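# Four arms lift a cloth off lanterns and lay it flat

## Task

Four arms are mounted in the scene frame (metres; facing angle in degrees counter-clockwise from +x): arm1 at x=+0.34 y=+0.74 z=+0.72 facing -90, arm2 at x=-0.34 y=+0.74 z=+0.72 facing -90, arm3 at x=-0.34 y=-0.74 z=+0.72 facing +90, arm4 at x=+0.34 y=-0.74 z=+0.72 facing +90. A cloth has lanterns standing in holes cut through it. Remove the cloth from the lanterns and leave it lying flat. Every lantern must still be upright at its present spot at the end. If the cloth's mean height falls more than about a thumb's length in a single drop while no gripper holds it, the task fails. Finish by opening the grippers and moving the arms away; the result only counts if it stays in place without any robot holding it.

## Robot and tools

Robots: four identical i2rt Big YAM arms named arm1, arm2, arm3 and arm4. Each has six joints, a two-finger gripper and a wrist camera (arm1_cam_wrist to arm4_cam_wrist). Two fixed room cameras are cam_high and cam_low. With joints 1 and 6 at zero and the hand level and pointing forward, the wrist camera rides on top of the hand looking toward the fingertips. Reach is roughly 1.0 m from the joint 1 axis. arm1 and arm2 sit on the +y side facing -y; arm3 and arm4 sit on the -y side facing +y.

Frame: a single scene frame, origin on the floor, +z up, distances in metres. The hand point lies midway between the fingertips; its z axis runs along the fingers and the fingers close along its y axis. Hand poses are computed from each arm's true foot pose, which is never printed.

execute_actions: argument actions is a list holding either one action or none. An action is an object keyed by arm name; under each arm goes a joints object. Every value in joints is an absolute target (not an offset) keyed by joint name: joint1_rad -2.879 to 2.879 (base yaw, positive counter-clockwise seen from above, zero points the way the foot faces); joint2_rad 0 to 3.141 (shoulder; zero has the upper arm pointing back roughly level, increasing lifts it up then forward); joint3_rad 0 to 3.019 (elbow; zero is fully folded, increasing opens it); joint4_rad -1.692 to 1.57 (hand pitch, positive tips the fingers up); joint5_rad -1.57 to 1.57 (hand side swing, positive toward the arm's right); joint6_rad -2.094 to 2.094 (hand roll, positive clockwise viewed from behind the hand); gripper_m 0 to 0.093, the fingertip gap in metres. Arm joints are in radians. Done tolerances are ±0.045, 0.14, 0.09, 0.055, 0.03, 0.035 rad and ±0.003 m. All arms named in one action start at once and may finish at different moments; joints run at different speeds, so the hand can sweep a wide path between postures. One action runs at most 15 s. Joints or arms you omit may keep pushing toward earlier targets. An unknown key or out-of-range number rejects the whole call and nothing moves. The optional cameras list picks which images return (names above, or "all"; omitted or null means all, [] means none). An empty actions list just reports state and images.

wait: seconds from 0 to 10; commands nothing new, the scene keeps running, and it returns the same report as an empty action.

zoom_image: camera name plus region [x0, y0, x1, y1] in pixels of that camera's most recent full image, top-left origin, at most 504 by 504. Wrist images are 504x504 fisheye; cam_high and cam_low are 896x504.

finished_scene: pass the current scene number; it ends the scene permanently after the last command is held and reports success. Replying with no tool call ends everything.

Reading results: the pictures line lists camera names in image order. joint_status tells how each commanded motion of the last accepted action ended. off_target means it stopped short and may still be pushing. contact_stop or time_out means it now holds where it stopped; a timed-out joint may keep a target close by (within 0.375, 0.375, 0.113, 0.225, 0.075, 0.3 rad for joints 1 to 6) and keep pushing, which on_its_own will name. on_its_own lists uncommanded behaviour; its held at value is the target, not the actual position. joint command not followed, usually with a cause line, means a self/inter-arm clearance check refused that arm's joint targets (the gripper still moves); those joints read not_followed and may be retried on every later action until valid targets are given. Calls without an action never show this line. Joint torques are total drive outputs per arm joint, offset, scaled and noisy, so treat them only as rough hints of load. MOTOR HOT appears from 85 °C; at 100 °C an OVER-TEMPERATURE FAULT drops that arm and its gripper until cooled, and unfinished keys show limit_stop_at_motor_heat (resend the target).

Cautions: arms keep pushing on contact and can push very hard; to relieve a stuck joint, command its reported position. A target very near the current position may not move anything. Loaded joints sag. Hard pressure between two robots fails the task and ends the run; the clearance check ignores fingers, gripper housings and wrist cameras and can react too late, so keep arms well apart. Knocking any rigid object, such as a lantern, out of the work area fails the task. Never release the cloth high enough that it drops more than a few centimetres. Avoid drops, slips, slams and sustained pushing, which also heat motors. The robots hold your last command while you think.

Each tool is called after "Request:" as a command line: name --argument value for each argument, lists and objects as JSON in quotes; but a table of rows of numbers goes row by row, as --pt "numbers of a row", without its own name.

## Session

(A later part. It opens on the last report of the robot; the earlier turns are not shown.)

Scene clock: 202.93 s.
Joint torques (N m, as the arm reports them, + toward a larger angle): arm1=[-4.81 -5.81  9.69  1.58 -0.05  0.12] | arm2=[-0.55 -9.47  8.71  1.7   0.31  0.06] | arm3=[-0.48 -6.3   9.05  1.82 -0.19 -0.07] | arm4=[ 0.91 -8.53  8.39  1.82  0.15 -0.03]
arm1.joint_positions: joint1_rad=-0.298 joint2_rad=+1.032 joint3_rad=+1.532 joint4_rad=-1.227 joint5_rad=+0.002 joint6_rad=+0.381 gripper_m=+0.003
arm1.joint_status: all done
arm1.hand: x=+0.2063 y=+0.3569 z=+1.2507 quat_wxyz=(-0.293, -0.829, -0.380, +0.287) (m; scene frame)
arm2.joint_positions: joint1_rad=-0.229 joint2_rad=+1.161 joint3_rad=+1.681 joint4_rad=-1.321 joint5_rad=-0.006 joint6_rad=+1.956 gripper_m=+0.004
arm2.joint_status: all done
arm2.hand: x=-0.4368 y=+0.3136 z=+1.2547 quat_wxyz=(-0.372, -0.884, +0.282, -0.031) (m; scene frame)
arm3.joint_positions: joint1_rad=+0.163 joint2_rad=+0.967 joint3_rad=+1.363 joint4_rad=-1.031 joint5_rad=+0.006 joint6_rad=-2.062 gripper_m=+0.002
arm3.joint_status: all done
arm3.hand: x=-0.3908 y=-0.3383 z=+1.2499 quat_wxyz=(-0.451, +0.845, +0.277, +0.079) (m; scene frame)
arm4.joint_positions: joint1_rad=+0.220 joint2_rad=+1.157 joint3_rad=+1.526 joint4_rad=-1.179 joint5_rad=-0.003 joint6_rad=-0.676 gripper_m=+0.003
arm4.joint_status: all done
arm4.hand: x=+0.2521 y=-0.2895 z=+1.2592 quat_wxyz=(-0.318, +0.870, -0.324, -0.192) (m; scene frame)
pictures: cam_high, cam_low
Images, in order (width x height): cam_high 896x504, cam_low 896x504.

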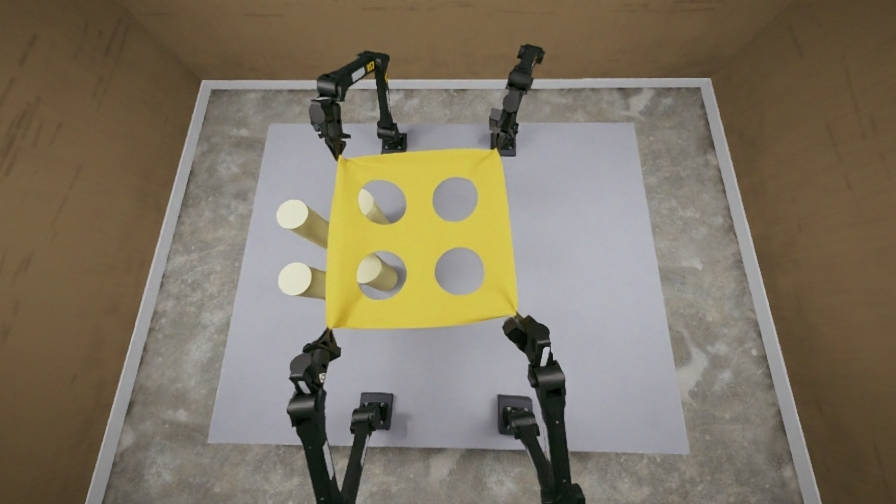

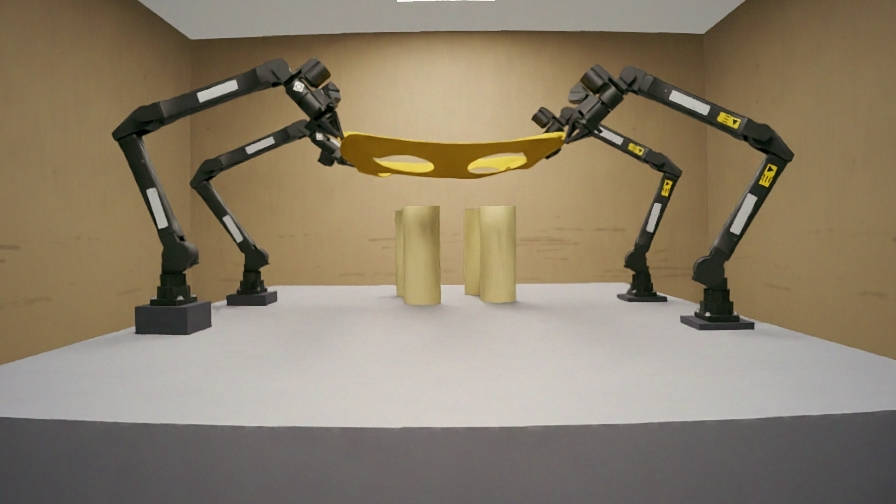

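Request:
execute_actions --actions '[{"arm1": {"joints": {"joint1_rad": -0.056, "joint2_rad": 0.986, "joint3_rad": 1.529, "joint6_rad": 0.65}}, "arm2": {"joints": {"joint1_rad": -0.028, "joint2_rad": 1.090, "joint3_rad": 1.662, "joint6_rad": 2.07}}, "arm3": {"joints": {"joint1_rad": -0.014, "joint6_rad": -2.08}}, "arm4": {"joints": {"joint1_rad": 0.048, "joint2_rad": 1.080, "joint3_rad": 1.482, "joint6_rad": -0.83}}}]' --cameras '["cam_high", "cam_low"]'

Scene clock: 204.97 s.
Joint torques (N m, as the arm reports them, + toward a larger angle): arm1=[-4.81 -5.88  9.34  1.57 -0.09  0.11] | arm2=[-0.31 -8.91  8.68  1.71  0.27  0.04] | arm3=[-0.63 -6.35  9.04  1.81 -0.15 -0.06] | arm4=[ 0.76 -7.9   8.29  1.87  0.16 -0.09]
arm1.joint_positions: joint1_rad=-0.065 joint2_rad=+1.006 joint3_rad=+1.517 joint4_rad=-1.227 joint5_rad=+0.003 joint6_rad=+0.634 gripper_m=+0.003
arm1.joint_status: all done
arm1.hand: x=+0.2989 y=+0.3461 z=+1.2520 quat_wxyz=(-0.357, -0.831, -0.370, +0.211) (m; scene frame)
arm2.joint_positions: joint1_rad=-0.021 joint2_rad=+1.119 joint3_rad=+1.651 joint4_rad=-1.321 joint5_rad=-0.005 joint6_rad=+2.058 gripper_m=+0.004
arm2.joint_status: all done
arm2.hand: x=-0.3465 y=+0.3178 z=+1.2573 quat_wxyz=(-0.369, -0.895, +0.234, -0.089) (m; scene frame)
arm3.joint_positions: joint1_rad=-0.018 joint2_rad=+0.967 joint3_rad=+1.363 joint4_rad=-1.031 joint5_rad=+0.004 joint6_rad=-2.073 gripper_m=+0.002
arm3.joint_status: all done
arm3.hand: x=-0.3167 y=-0.3344 z=+1.2494 quat_wxyz=(-0.442, +0.865, +0.204, +0.120) (m; scene frame)
arm4.joint_positions: joint1_rad=+0.054 joint2_rad=+1.099 joint3_rad=+1.484 joint4_rad=-1.179 joint5_rad=-0.004 joint6_rad=-0.820 gripper_m=+0.003
arm4.joint_status: all done
arm4.hand: x=+0.3282 y=-0.3032 z=+1.2617 quat_wxyz=(-0.350, +0.864, -0.332, -0.143) (m; scene frame)
pictures: cam_high, cam_low
Images, in order (width x height): cam_high 896x504, cam_low 896x504.

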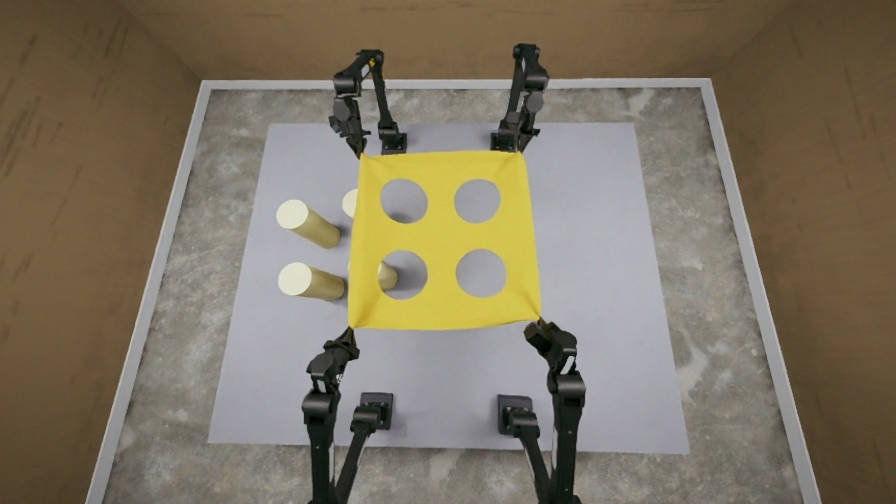

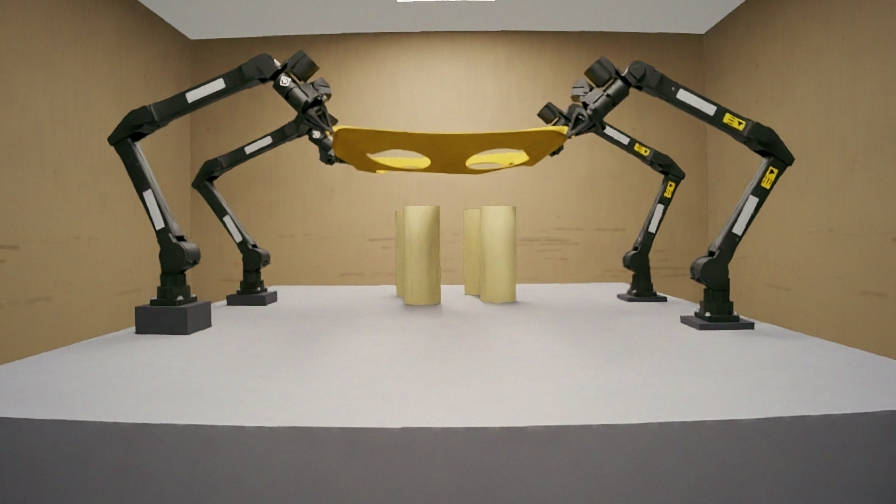

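Request:
execute_actions --actions '[{"arm1": {"joints": {"joint1_rad": 0.175, "joint2_rad": 1.050, "joint3_rad": 1.582, "joint6_rad": 0.90}}, "arm2": {"joints": {"joint1_rad": 0.192, "joint6_rad": 2.08}}, "arm3": {"joints": {"joint1_rad": -0.191, "joint2_rad": 1.020, "joint3_rad": 1.430, "joint6_rad": -2.085}}, "arm4": {"joints": {"joint1_rad": -0.136, "joint2_rad": 1.066, "joint3_rad": 1.470, "joint6_rad": -0.985}}}]' --cameras '["cam_high", "cam_low"]'

Scene clock: 207.63 s.
Joint torques (N m, as the arm reports them, + toward a larger angle): arm1=[-4.71 -6.21 12.97  1.55 -0.14  0.1 ] | arm2=[-0.17 -8.92  8.74  1.71  0.23  0.03] | arm3=[-0.6  -7.69 12.27  1.78 -0.1  -0.05] | arm4=[ 0.79 -8.27  8.09  1.83  0.21 -0.05]
arm1.joint_positions: joint1_rad=+0.166 joint2_rad=+1.061 joint3_rad=+1.522 joint4_rad=-1.227 joint5_rad=+0.005 joint6_rad=+0.885 gripper_m=+0.003
arm1.joint_status: all done
arm1.hand: x=+0.3921 y=+0.3269 z=+1.2322 quat_wxyz=(-0.374, -0.845, -0.366, +0.113) (m; scene frame)
arm2.joint_positions: joint1_rad=+0.198 joint2_rad=+1.119 joint3_rad=+1.651 joint4_rad=-1.321 joint5_rad=-0.005 joint6_rad=+2.069 gripper_m=+0.004
arm2.joint_status: all done
arm2.hand: x=-0.2553 y=+0.3254 z=+1.2574 quat_wxyz=(-0.356, -0.914, +0.141, -0.131) (m; scene frame)
arm3.joint_positions: joint1_rad=-0.195 joint2_rad=+1.035 joint3_rad=+1.377 joint4_rad=-1.031 joint5_rad=+0.003 joint6_rad=-2.074 gripper_m=+0.002
arm3.joint_status: all done
joint sent to its limit — the command would take arm3.joint6_rad past its lower limit, so that joint was sent only as far as its limit.
arm3.hand: x=-0.2397 y=-0.3202 z=+1.2295 quat_wxyz=(-0.407, +0.892, +0.129, +0.148) (m; scene frame)
arm4.joint_positions: joint1_rad=-0.128 joint2_rad=+1.092 joint3_rad=+1.475 joint4_rad=-1.179 joint5_rad=-0.005 joint6_rad=-0.977 gripper_m=+0.003
arm4.joint_status: all done
arm4.hand: x=+0.4066 y=-0.3118 z=+1.2602 quat_wxyz=(-0.369, +0.860, -0.343, -0.083) (m; scene frame)
pictures: cam_high, cam_low
Images, in order (width x height): cam_high 896x504, cam_low 896x504.

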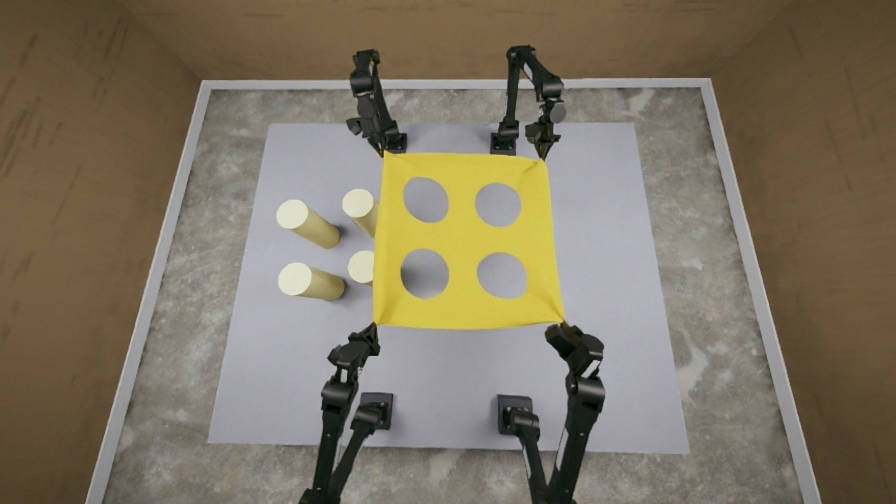

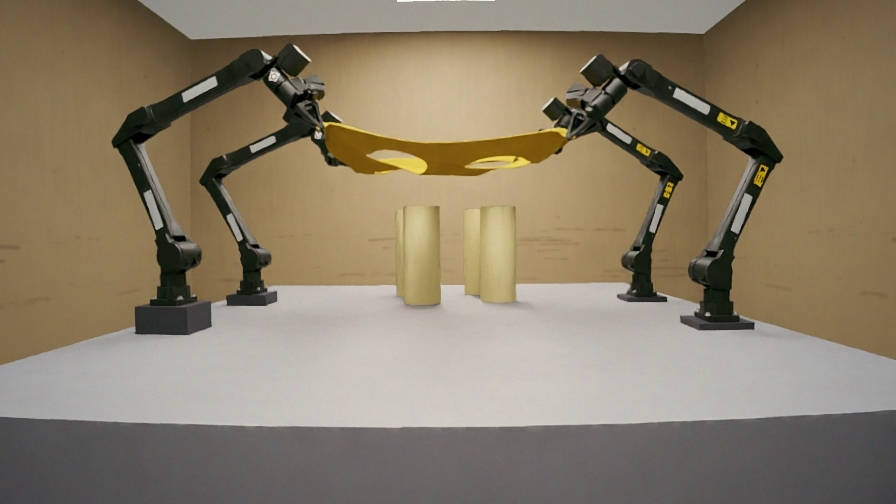

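Request:
execute_actions --actions '[{"arm1": {"joints": {"joint1_rad": 0.381, "joint2_rad": 1.112, "joint6_rad": 1.13}}, "arm2": {"joints": {"joint1_rad": 0.392, "joint2_rad": 1.177}}, "arm3": {"joints": {"joint1_rad": -0.350, "joint2_rad": 1.072}}, "arm4": {"joints": {"joint1_rad": -0.315, "joint2_rad": 1.120, "joint6_rad": -1.14}}}]'

Scene clock: 210.90 s.
Joint torques (N m, as the arm reports them, + toward a larger angle): arm1=[-4.69 -7.35 12.89  1.48 -0.17  0.1 ] | arm2=[-0.13 -9.98  9.13  1.38  0.15  0.02] | arm3=[-0.54 -8.36 11.82  1.73 -0.07 -0.04] | arm4=[ 0.43 -6.7   8.04  1.82  0.29 -0.01]
arm1.joint_positions: joint1_rad=+0.373 joint2_rad=+1.123 joint3_rad=+1.525 joint4_rad=-1.227 joint5_rad=+0.006 joint6_rad=+1.114 gripper_m=+0.003
arm1.joint_status: all done
arm1.hand: x=+0.4828 y=+0.3257 z=+1.2080 quat_wxyz=(-0.361, -0.859, -0.361, +0.028) (m; scene frame)
arm2.joint_positions: joint1_rad=+0.396 joint2_rad=+1.198 joint3_rad=+1.648 joint4_rad=-1.316 joint5_rad=-0.002 joint6_rad=+2.071 gripper_m=+0.004
arm2.joint_status: all done
arm2.hand: x=-0.1644 y=+0.3212 z=+1.2239 quat_wxyz=(-0.309, -0.938, +0.052, -0.150) (m; scene frame)
arm3.joint_positions: joint1_rad=-0.354 joint2_rad=+1.086 joint3_rad=+1.382 joint4_rad=-1.031 joint5_rad=+0.002 joint6_rad=-2.075 gripper_m=+0.002
arm3.joint_status: all done
arm3.hand: x=-0.1675 y=-0.3241 z=+1.2099 quat_wxyz=(-0.374, +0.910, +0.059, +0.170) (m; scene frame)
arm4.joint_positions: joint1_rad=-0.305 joint2_rad=+1.117 joint3_rad=+1.475 joint4_rad=-1.179 joint5_rad=-0.007 joint6_rad=-1.131 gripper_m=+0.003
arm4.joint_status: all done
arm4.hand: x=+0.4834 y=-0.3229 z=+1.2494 quat_wxyz=(-0.365, +0.861, -0.354, -0.021) (m; scene frame)
pictures: arm1_cam_wrist, arm2_cam_wrist, arm3_cam_wrist, arm4_cam_wrist, cam_high, cam_low
Images, in order (width x height): arm1_cam_wrist 504x504, arm2_cam_wrist 504x504, arm3_cam_wrist 504x504, arm4_cam_wrist 504x504, cam_high 896x504, cam_low 896x504.

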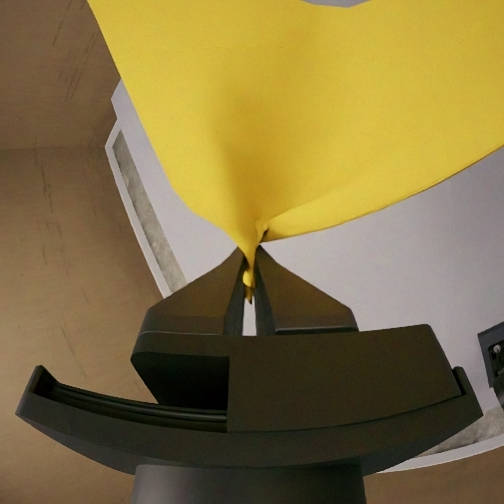

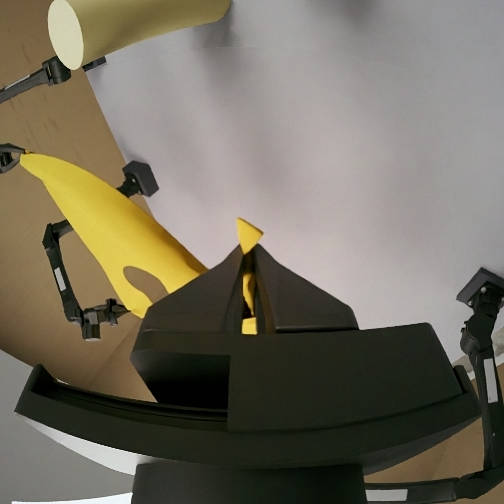

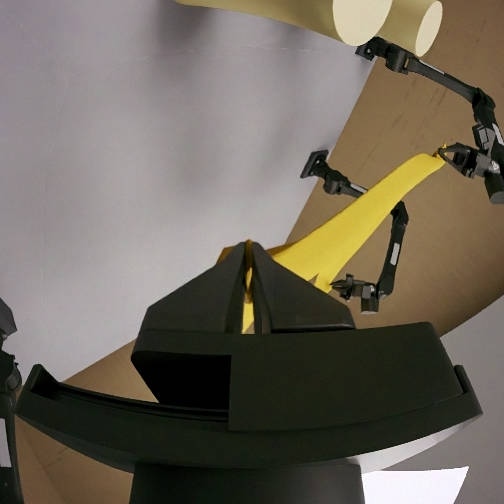

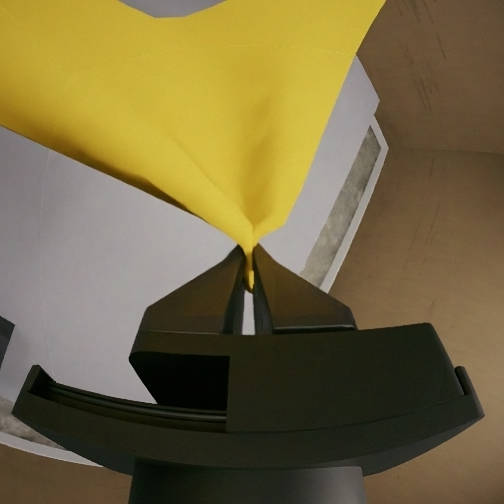

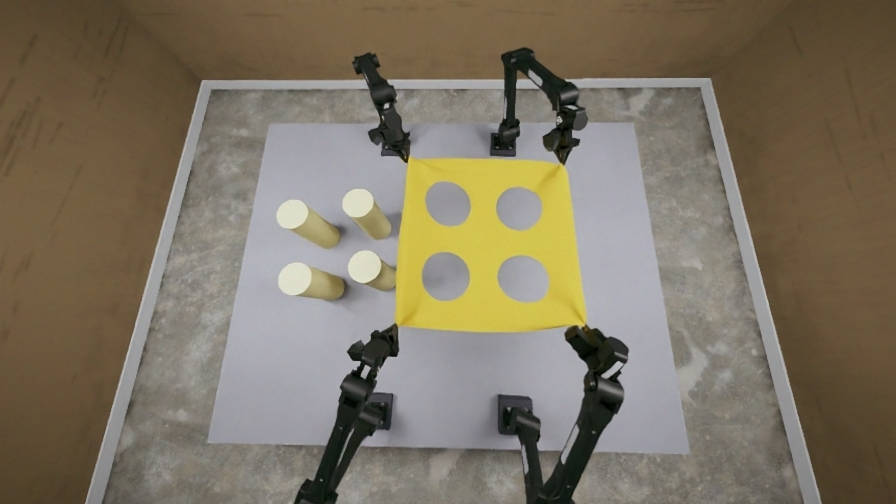

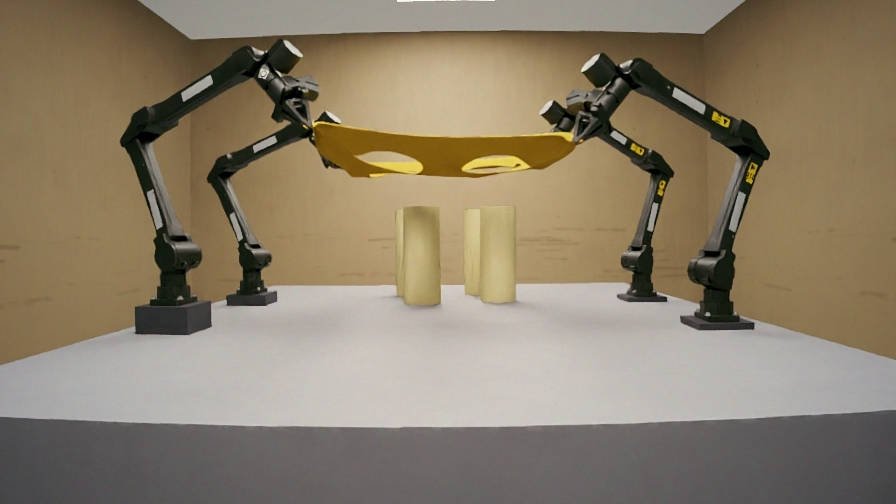

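The cloth is now over free table space, clear of the lanterns. I'm starting the descent.

Request:
execute_actions --actions '[{"arm1": {"joints": {"joint2_rad": 1.165, "joint3_rad": 1.360}}, "arm2": {"joints": {"joint1_rad": 0.410, "joint2_rad": 1.233, "joint3_rad": 1.427}}, "arm3": {"joints": {"joint2_rad": 1.130, "joint3_rad": 1.212}}, "arm4": {"joints": {"joint2_rad": 1.192, "joint3_rad": 1.257}}}]' --cameras '["cam_high", "cam_low"]'

Scene clock: 222.87 s.
Joint torques (N m, as the arm reports them, + toward a larger angle): arm1=[-4.9  -9.33 10.76  1.11 -0.16  0.11] | arm2=[  0.81 -11.47   9.7    0.5    0.13   0.01] | arm3=[-0.34 -9.46  9.84  1.05 -0.1  -0.05] | arm4=[  0.88 -10.31   9.12   1.39   0.22  -0.04]
arm1.joint_positions: joint1_rad=+0.373 joint2_rad=+1.185 joint3_rad=+1.336 joint4_rad=-1.227 joint5_rad=+0.006 joint6_rad=+1.115 gripper_m=+0.003
arm1.joint_status: all done
arm1.hand: x=+0.4813 y=+0.3268 z=+1.0859 quat_wxyz=(-0.242, -0.895, -0.375, +0.022) (m; scene frame)
arm2.joint_positions: joint1_rad=+0.402 joint2_rad=+1.254 joint3_rad=+1.410 joint4_rad=-1.306 joint5_rad=-0.002 joint6_rad=+2.073 gripper_m=+0.004
arm2.joint_status: all done
arm2.hand: x=-0.1636 y=+0.3267 z=+1.0837 quat_wxyz=(-0.186, -0.977, +0.052, -0.092) (m; scene frame)
arm3.joint_positions: joint1_rad=-0.354 joint2_rad=+1.147 joint3_rad=+1.199 joint4_rad=-1.022 joint5_rad=+0.002 joint6_rad=-2.076 gripper_m=+0.002
arm3.joint_status: all done
arm3.hand: x=-0.1701 y=-0.3269 z=+1.0870 quat_wxyz=(-0.275, +0.951, +0.063, +0.123) (m; scene frame)
arm4.joint_positions: joint1_rad=-0.305 joint2_rad=+1.212 joint3_rad=+1.248 joint4_rad=-1.179 joint5_rad=-0.008 joint6_rad=-1.131 gripper_m=+0.003
arm4.joint_status: all done
arm4.hand: x=+0.4812 y=-0.3287 z=+1.0939 quat_wxyz=(-0.211, +0.904, -0.372, -0.014) (m; scene frame)
pictures: cam_high, cam_low
Images, in order (width x height): cam_high 896x504, cam_low 896x504.

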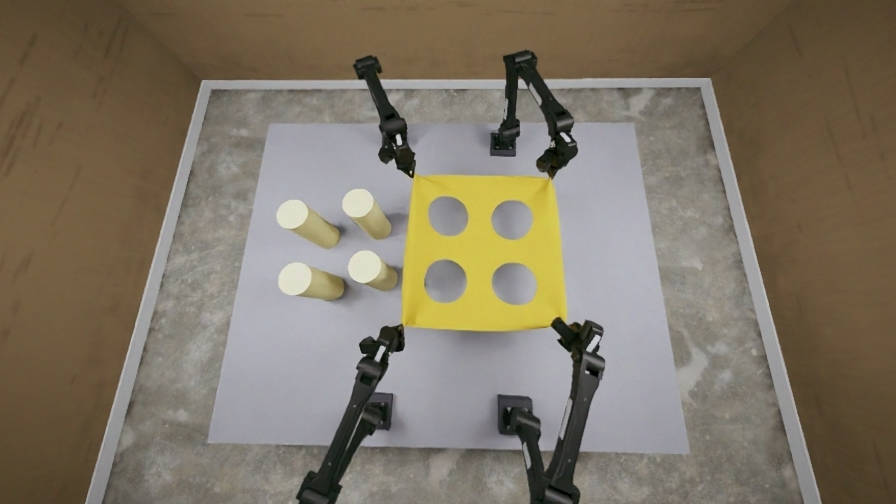

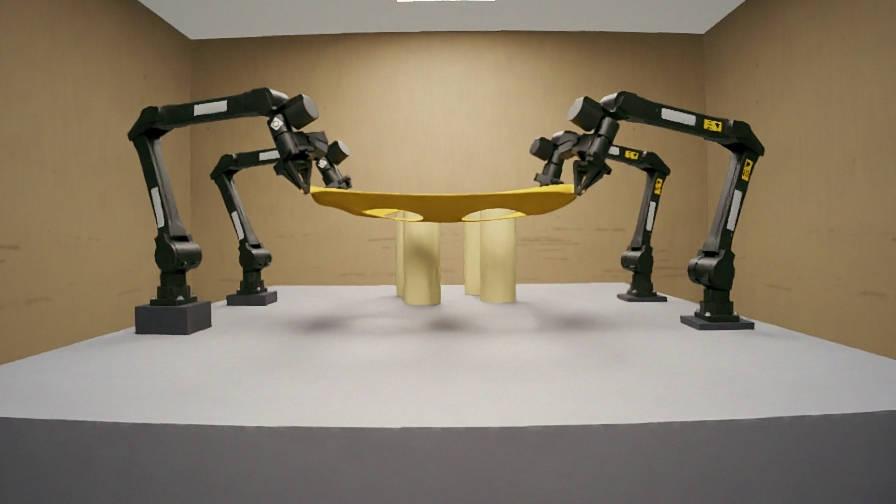

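Request:
execute_actions --actions '[]'

Scene clock: 225.20 s.
Joint torques (N m, as the arm reports them, + toward a larger angle): arm1=[-4.7  -9.06 10.69  1.16 -0.16  0.11] | arm2=[  0.82 -11.31   9.7    0.5    0.13   0.01] | arm3=[-0.55 -9.49  9.77  1.08 -0.08 -0.05] | arm4=[ 0.57 -9.84  9.25  1.41  0.28 -0.05]
arm1.joint_positions: joint1_rad=+0.373 joint2_rad=+1.185 joint3_rad=+1.336 joint4_rad=-1.227 joint5_rad=+0.006 joint6_rad=+1.115 gripper_m=+0.003
arm1.joint_status: all done
arm1.hand: x=+0.4813 y=+0.3268 z=+1.0859 quat_wxyz=(-0.242, -0.895, -0.375, +0.022) (m; scene frame)
arm2.joint_positions: joint1_rad=+0.402 joint2_rad=+1.254 joint3_rad=+1.410 joint4_rad=-1.306 joint5_rad=-0.002 joint6_rad=+2.073 gripper_m=+0.004
arm2.joint_status: all done
arm2.hand: x=-0.1636 y=+0.3267 z=+1.0837 quat_wxyz=(-0.186, -0.977, +0.052, -0.092) (m; scene frame)
arm3.joint_positions: joint1_rad=-0.354 joint2_rad=+1.147 joint3_rad=+1.199 joint4_rad=-1.022 joint5_rad=+0.002 joint6_rad=-2.076 gripper_m=+0.002
arm3.joint_status: all done
arm3.hand: x=-0.1701 y=-0.3269 z=+1.0870 quat_wxyz=(-0.275, +0.951, +0.063, +0.123) (m; scene frame)
arm4.joint_positions: joint1_rad=-0.305 joint2_rad=+1.212 joint3_rad=+1.248 joint4_rad=-1.179 joint5_rad=-0.008 joint6_rad=-1.131 gripper_m=+0.003
arm4.joint_status: all done
arm4.hand: x=+0.4812 y=-0.3287 z=+1.0939 quat_wxyz=(-0.211, +0.904, -0.372, -0.014) (m; scene frame)
pictures: arm1_cam_wrist, arm2_cam_wrist, arm3_cam_wrist, arm4_cam_wrist, cam_high, cam_low
Images, in order (width x height): arm1_cam_wrist 504x504, arm2_cam_wrist 504x504, arm3_cam_wrist 504x504, arm4_cam_wrist 504x504, cam_high 896x504, cam_low 896x504.

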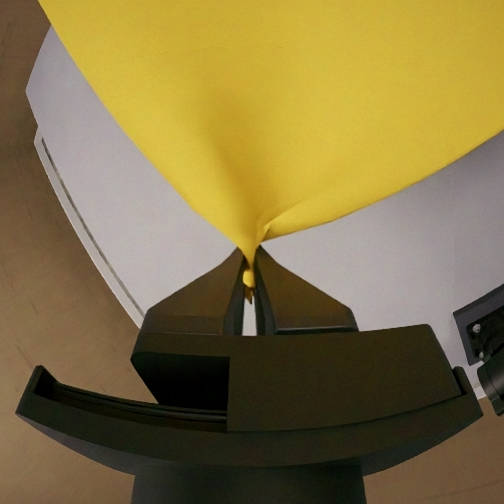

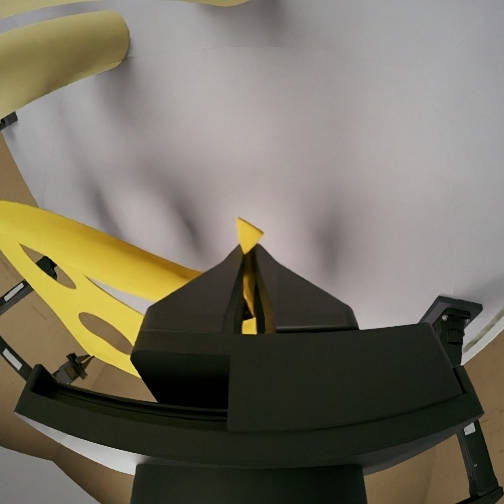

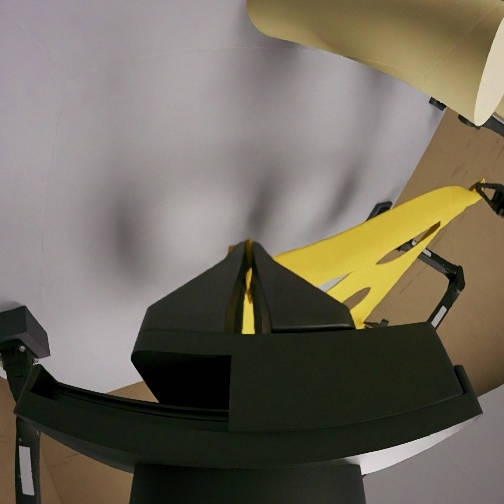

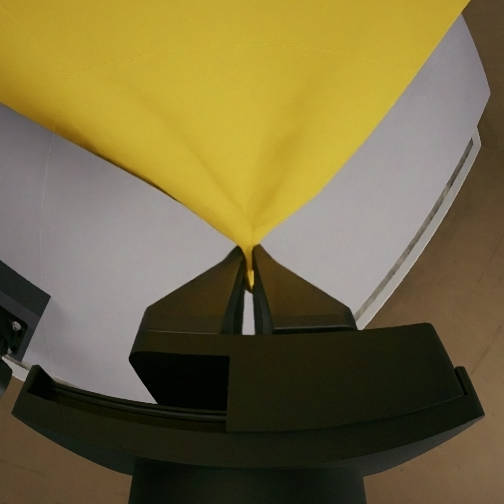

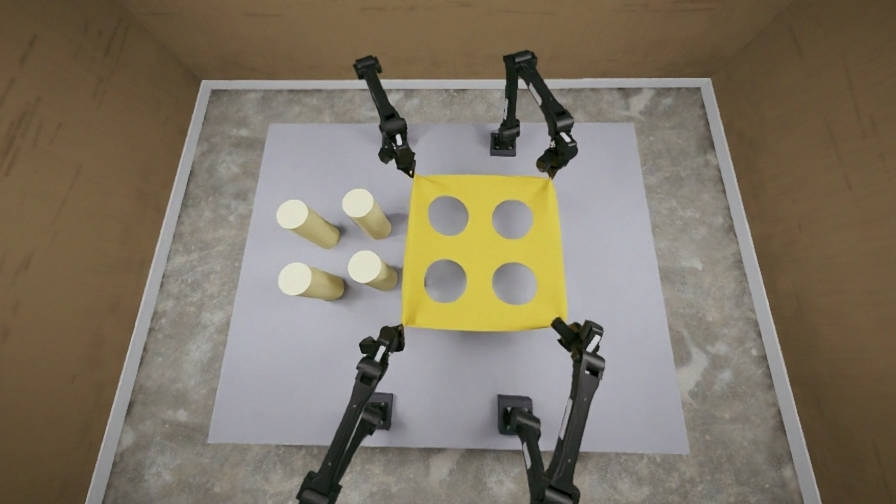

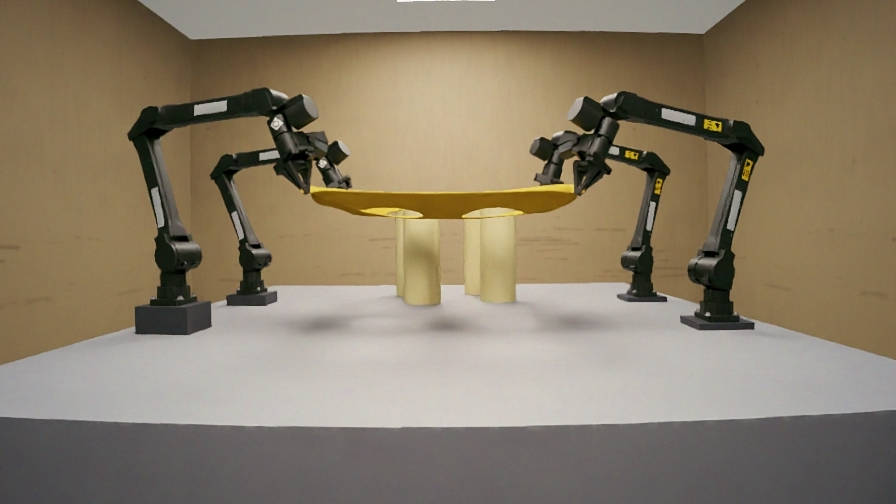

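Request:
execute_actions --actions '[{"arm1":{"joints":{"joint2_rad":1.298,"joint3_rad":1.248}},"arm2":{"joints":{"joint2_rad":1.335,"joint3_rad":1.311}},"arm3":{"joints":{"joint2_rad":1.280,"joint3_rad":1.127}},"arm4":{"joints":{"joint2_rad":1.357,"joint3_rad":1.184}}}]' --cameras '["cam_high","cam_low"]'

Scene clock: 227.37 s.
Joint torques (N m, as the arm reports them, + toward a larger angle): arm1=[ -4.89 -10.91  10.31   0.9   -0.16   0.14] | arm2=[  1.08 -13.27   9.    -0.07   0.12   0.02] | arm3=[ -0.5  -10.49   8.9    0.52  -0.09  -0.06] | arm4=[  0.4  -12.33   8.06   1.01   0.38  -0.06]
arm1.joint_positions: joint1_rad=+0.373 joint2_rad=+1.318 joint3_rad=+1.224 joint4_rad=-1.227 joint5_rad=+0.006 joint6_rad=+1.115 gripper_m=+0.003
arm1.joint_status: all done
arm1.hand: x=+0.4794 y=+0.3295 z=+0.9782 quat_wxyz=(-0.122, -0.915, -0.384, +0.015) (m; scene frame)
arm2.joint_positions: joint1_rad=+0.402 joint2_rad=+1.355 joint3_rad=+1.301 joint4_rad=-1.303 joint5_rad=-0.001 joint6_rad=+2.074 gripper_m=+0.004
arm2.joint_status: all done
arm2.hand: x=-0.1657 y=+0.3321 z=+0.9910 quat_wxyz=(-0.094, -0.993, +0.054, -0.047) (m; scene frame)
arm3.joint_positions: joint1_rad=-0.354 joint2_rad=+1.289 joint3_rad=+1.121 joint4_rad=-1.016 joint5_rad=+0.002 joint6_rad=-2.076 gripper_m=+0.002
arm3.joint_status: all done
arm3.hand: x=-0.1699 y=-0.3232 z=+0.9877 quat_wxyz=(-0.181, +0.978, +0.065, +0.079) (m; scene frame)
arm4.joint_positions: joint1_rad=-0.305 joint2_rad=+1.380 joint3_rad=+1.180 joint4_rad=-1.179 joint5_rad=-0.010 joint6_rad=-1.131 gripper_m=+0.003
arm4.joint_status: all done
arm4.hand: x=+0.4814 y=-0.3270 z=+0.9933 quat_wxyz=(-0.095, +0.920, -0.379, -0.009) (m; scene frame)
pictures: cam_high, cam_low
Images, in order (width x height): cam_high 896x504, cam_low 896x504.

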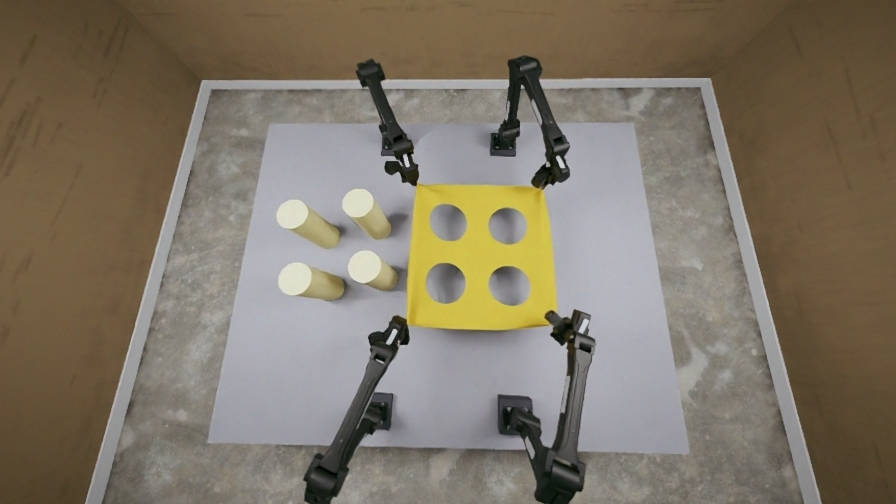

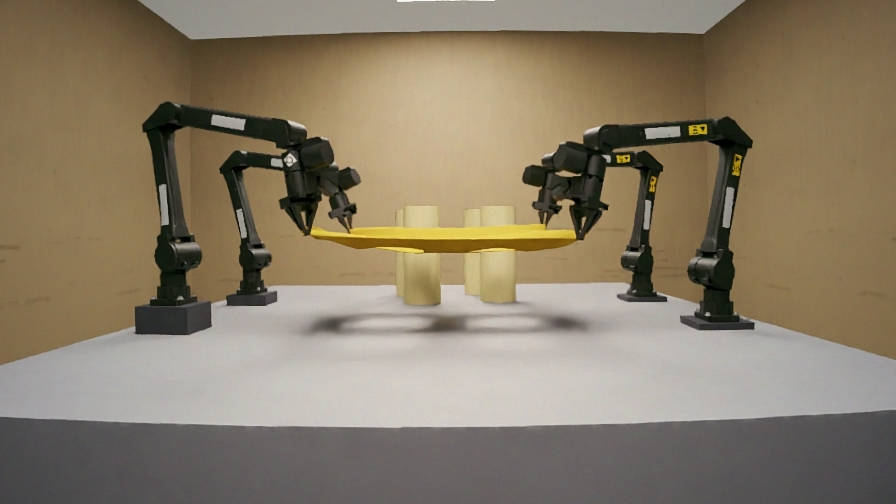

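Request:
execute_actions --actions '[{"arm1":{"joints":{"joint2_rad":1.475,"joint3_rad":1.212}},"arm2":{"joints":{"joint2_rad":1.504,"joint3_rad":1.265}},"arm3":{"joints":{"joint2_rad":1.479,"joint3_rad":1.102}},"arm4":{"joints":{"joint2_rad":1.558,"joint3_rad":1.168}}}]' --cameras '["cam_high","cam_low"]'

Scene clock: 229.50 s.
Joint torques (N m, as the arm reports them, + toward a larger angle): arm1=[ -4.87 -12.91   9.15   0.44  -0.14   0.15] | arm2=[  0.81 -14.52   8.1   -0.56   0.12   0.03] | arm3=[ -0.42 -12.19   7.95   0.16  -0.12  -0.07] | arm4=[  0.36 -13.98   7.23   0.69   0.37  -0.07]
arm1.joint_positions: joint1_rad=+0.373 joint2_rad=+1.498 joint3_rad=+1.195 joint4_rad=-1.226 joint5_rad=+0.006 joint6_rad=+1.115 gripper_m=+0.003
arm1.joint_status: all done
arm1.hand: x=+0.4795 y=+0.3272 z=+0.8911 quat_wxyz=(-0.018, -0.922, -0.386, +0.008) (m; scene frame)
arm2.joint_positions: joint1_rad=+0.403 joint2_rad=+1.520 joint3_rad=+1.259 joint4_rad=-1.301 joint5_rad=-0.001 joint6_rad=+2.074 gripper_m=+0.004
arm2.joint_status: all done
arm2.hand: x=-0.1652 y=+0.3318 z=+0.9049 quat_wxyz=(-0.001, -0.999, +0.054, -0.003) (m; scene frame)
arm3.joint_positions: joint1_rad=-0.354 joint2_rad=+1.485 joint3_rad=+1.100 joint4_rad=-1.015 joint5_rad=+0.003 joint6_rad=-2.076 gripper_m=+0.002
arm3.joint_status: all done
arm3.hand: x=-0.1697 y=-0.3200 z=+0.8944 quat_wxyz=(-0.084, +0.994, +0.067, +0.034) (m; scene frame)
arm4.joint_positions: joint1_rad=-0.305 joint2_rad=+1.579 joint3_rad=+1.166 joint4_rad=-1.178 joint5_rad=-0.010 joint6_rad=-1.131 gripper_m=+0.003
arm4.joint_status: all done
arm4.hand: x=+0.4813 y=-0.3274 z=+0.9046 quat_wxyz=(+0.011, +0.924, -0.382, -0.004) (m; scene frame)
pictures: cam_high, cam_low
Images, in order (width x height): cam_high 896x504, cam_low 896x504.

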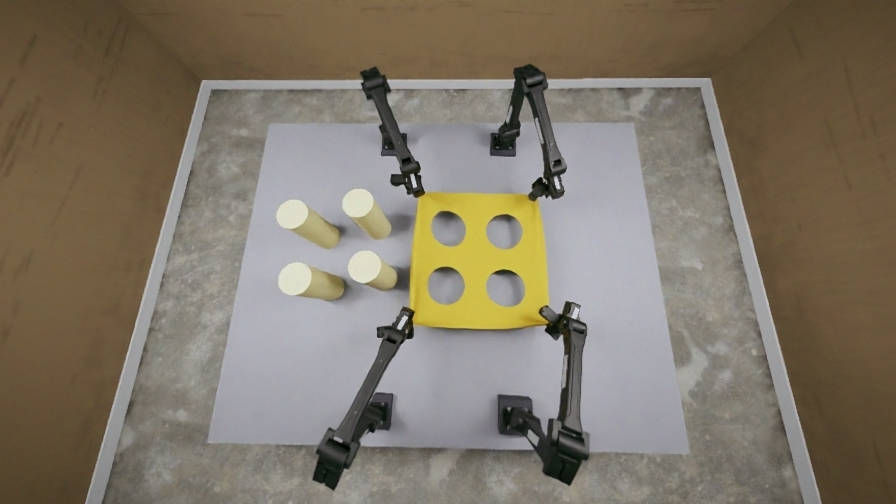

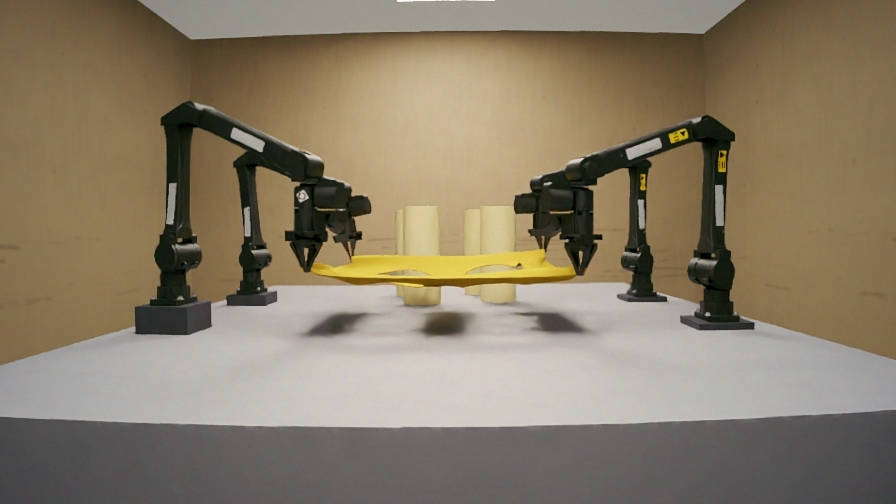

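Request:
execute_actions --actions '[{"arm1":{"joints":{"joint2_rad":1.530,"joint3_rad":1.152,"joint4_rad":-1.108}},"arm2":{"joints":{"joint2_rad":1.545,"joint3_rad":1.180,"joint4_rad":-1.155}},"arm3":{"joints":{"joint2_rad":1.575,"joint3_rad":1.086,"joint4_rad":-0.962}},"arm4":{"joints":{"joint2_rad":1.609,"joint3_rad":1.095,"joint4_rad":-1.020}}}]' --cameras '["cam_low"]'

Request:
execute_actions --actions '[{"arm1":{"joints":{"joint2_rad":1.585,"joint3_rad":1.092,"joint4_rad":-1.003}},"arm2":{"joints":{"joint2_rad":1.581,"joint3_rad":1.090,"joint4_rad":-1.023}},"arm3":{"joints":{"joint2_rad":1.672,"joint3_rad":1.068,"joint4_rad":-0.922}},"arm4":{"joints":{"joint2_rad":1.660,"joint3_rad":1.021,"joint4_rad":-0.874}}}]' --cameras '["cam_high","cam_low"]'

Scene clock: 232.87 s.
Joint torques (N m, as the arm reports them, + toward a larger angle): arm1=[ -4.73 -11.79   8.35   0.87  -0.17   0.15] | arm2=[  0.7  -11.92   7.45  -0.02   0.14   0.03] | arm3=[ -0.47 -13.58   7.16   0.28  -0.16  -0.08] | arm4=[  0.66 -12.13   6.54   1.11   0.37  -0.06]
arm1.joint_positions: joint1_rad=+0.373 joint2_rad=+1.536 joint3_rad=+1.143 joint4_rad=-1.117 joint5_rad=+0.006 joint6_rad=+1.115 gripper_m=+0.003
arm1.joint_status: all done
arm1.hand: x=+0.4817 y=+0.3201 z=+0.8574 quat_wxyz=(-0.027, -0.922, -0.386, +0.009) (m; scene frame)
arm2.joint_positions: joint1_rad=+0.403 joint2_rad=+1.534 joint3_rad=+1.179 joint4_rad=-1.151 joint5_rad=-0.002 joint6_rad=+2.074 gripper_m=+0.004
arm2.joint_status: all done
arm2.hand: x=-0.1615 y=+0.3244 z=+0.8702 quat_wxyz=(-0.026, -0.998, +0.053, -0.015) (m; scene frame)
arm3.joint_positions: joint1_rad=-0.354 joint2_rad=+1.581 joint3_rad=+1.087 joint4_rad=-0.963 joint5_rad=+0.004 joint6_rad=-2.076 gripper_m=+0.002
arm3.joint_status: all done
arm3.hand: x=-0.1681 y=-0.3147 z=+0.8497 quat_wxyz=(-0.059, +0.996, +0.067, +0.023) (m; scene frame)
arm4.joint_positions: joint1_rad=-0.305 joint2_rad=+1.602 joint3_rad=+1.099 joint4_rad=-1.031 joint5_rad=-0.010 joint6_rad=-1.131 gripper_m=+0.003
arm4.joint_status: all done
arm4.hand: x=+0.4839 y=-0.3201 z=+0.8721 quat_wxyz=(-0.018, +0.924, -0.381, -0.006) (m; scene frame)
pictures: cam_low
Images, in order (width x height): cam_low 896x504.

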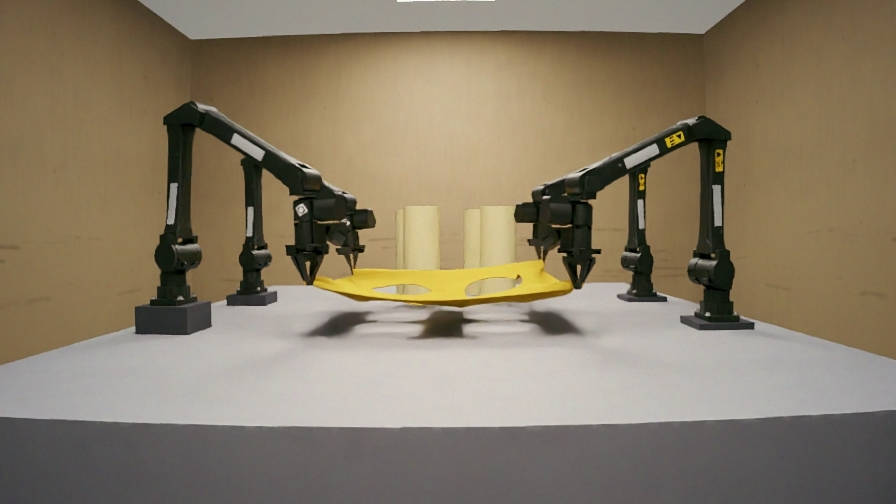

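Scene clock: 233.77 s.
Joint torques (N m, as the arm reports them, + toward a larger angle): arm1=[ -4.77 -12.57   7.78   0.72  -0.14   0.15] | arm2=[  0.72 -12.5    6.96  -0.11   0.14   0.03] | arm3=[ -0.46 -13.7    6.36   0.02  -0.16  -0.09] | arm4=[  0.52 -12.55   6.07   1.05   0.37  -0.07]
arm1.joint_positions: joint1_rad=+0.373 joint2_rad=+1.596 joint3_rad=+1.082 joint4_rad=-1.010 joint5_rad=+0.006 joint6_rad=+1.115 gripper_m=+0.003
arm1.joint_status: all done
arm1.hand: x=+0.4810 y=+0.3208 z=+0.8122 quat_wxyz=(-0.021, -0.922, -0.386, +0.009) (m; scene frame)
arm2.joint_positions: joint1_rad=+0.403 joint2_rad=+1.575 joint3_rad=+1.089 joint4_rad=-1.015 joint5_rad=-0.002 joint6_rad=+2.074 gripper_m=+0.004
arm2.joint_status: all done
arm2.hand: x=-0.1629 y=+0.3279 z=+0.8225 quat_wxyz=(-0.029, -0.998, +0.053, -0.016) (m; scene frame)
arm3.joint_positions: joint1_rad=-0.354 joint2_rad=+1.676 joint3_rad=+1.074 joint4_rad=-0.920 joint5_rad=+0.004 joint6_rad=-2.076 gripper_m=+0.002
arm3.joint_status: all done
arm3.hand: x=-0.1691 y=-0.3157 z=+0.8047 quat_wxyz=(-0.029, +0.997, +0.068, +0.009) (m; scene frame)
arm4.joint_positions: joint1_rad=-0.305 joint2_rad=+1.661 joint3_rad=+1.024 joint4_rad=-0.883 joint5_rad=-0.010 joint6_rad=-1.131 gripper_m=+0.003
arm4.joint_status: all done
arm4.hand: x=+0.4831 y=-0.3223 z=+0.8237 quat_wxyz=(-0.025, +0.924, -0.381, -0.006) (m; scene frame)
pictures: cam_high, cam_low
Images, in order (width x height): cam_high 896x504, cam_low 896x504.

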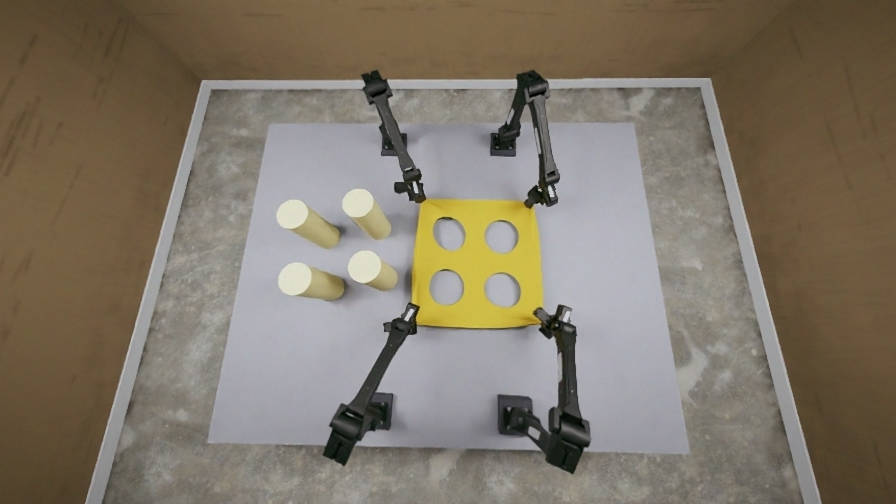

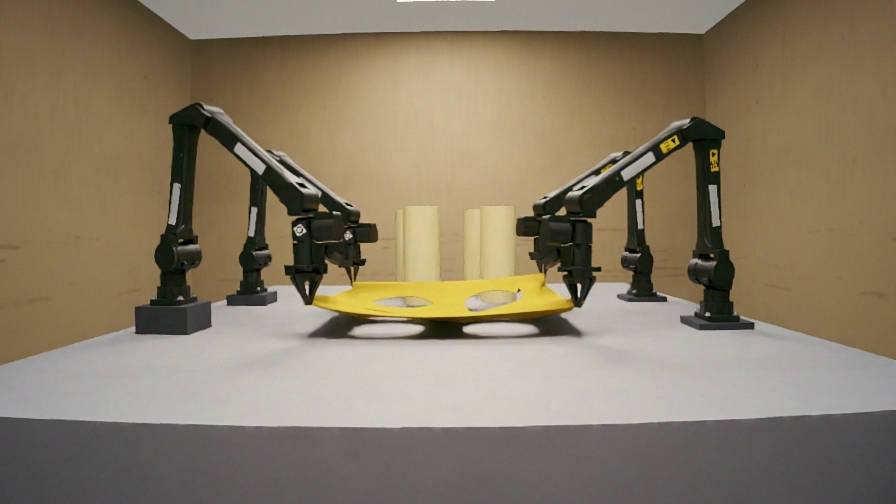

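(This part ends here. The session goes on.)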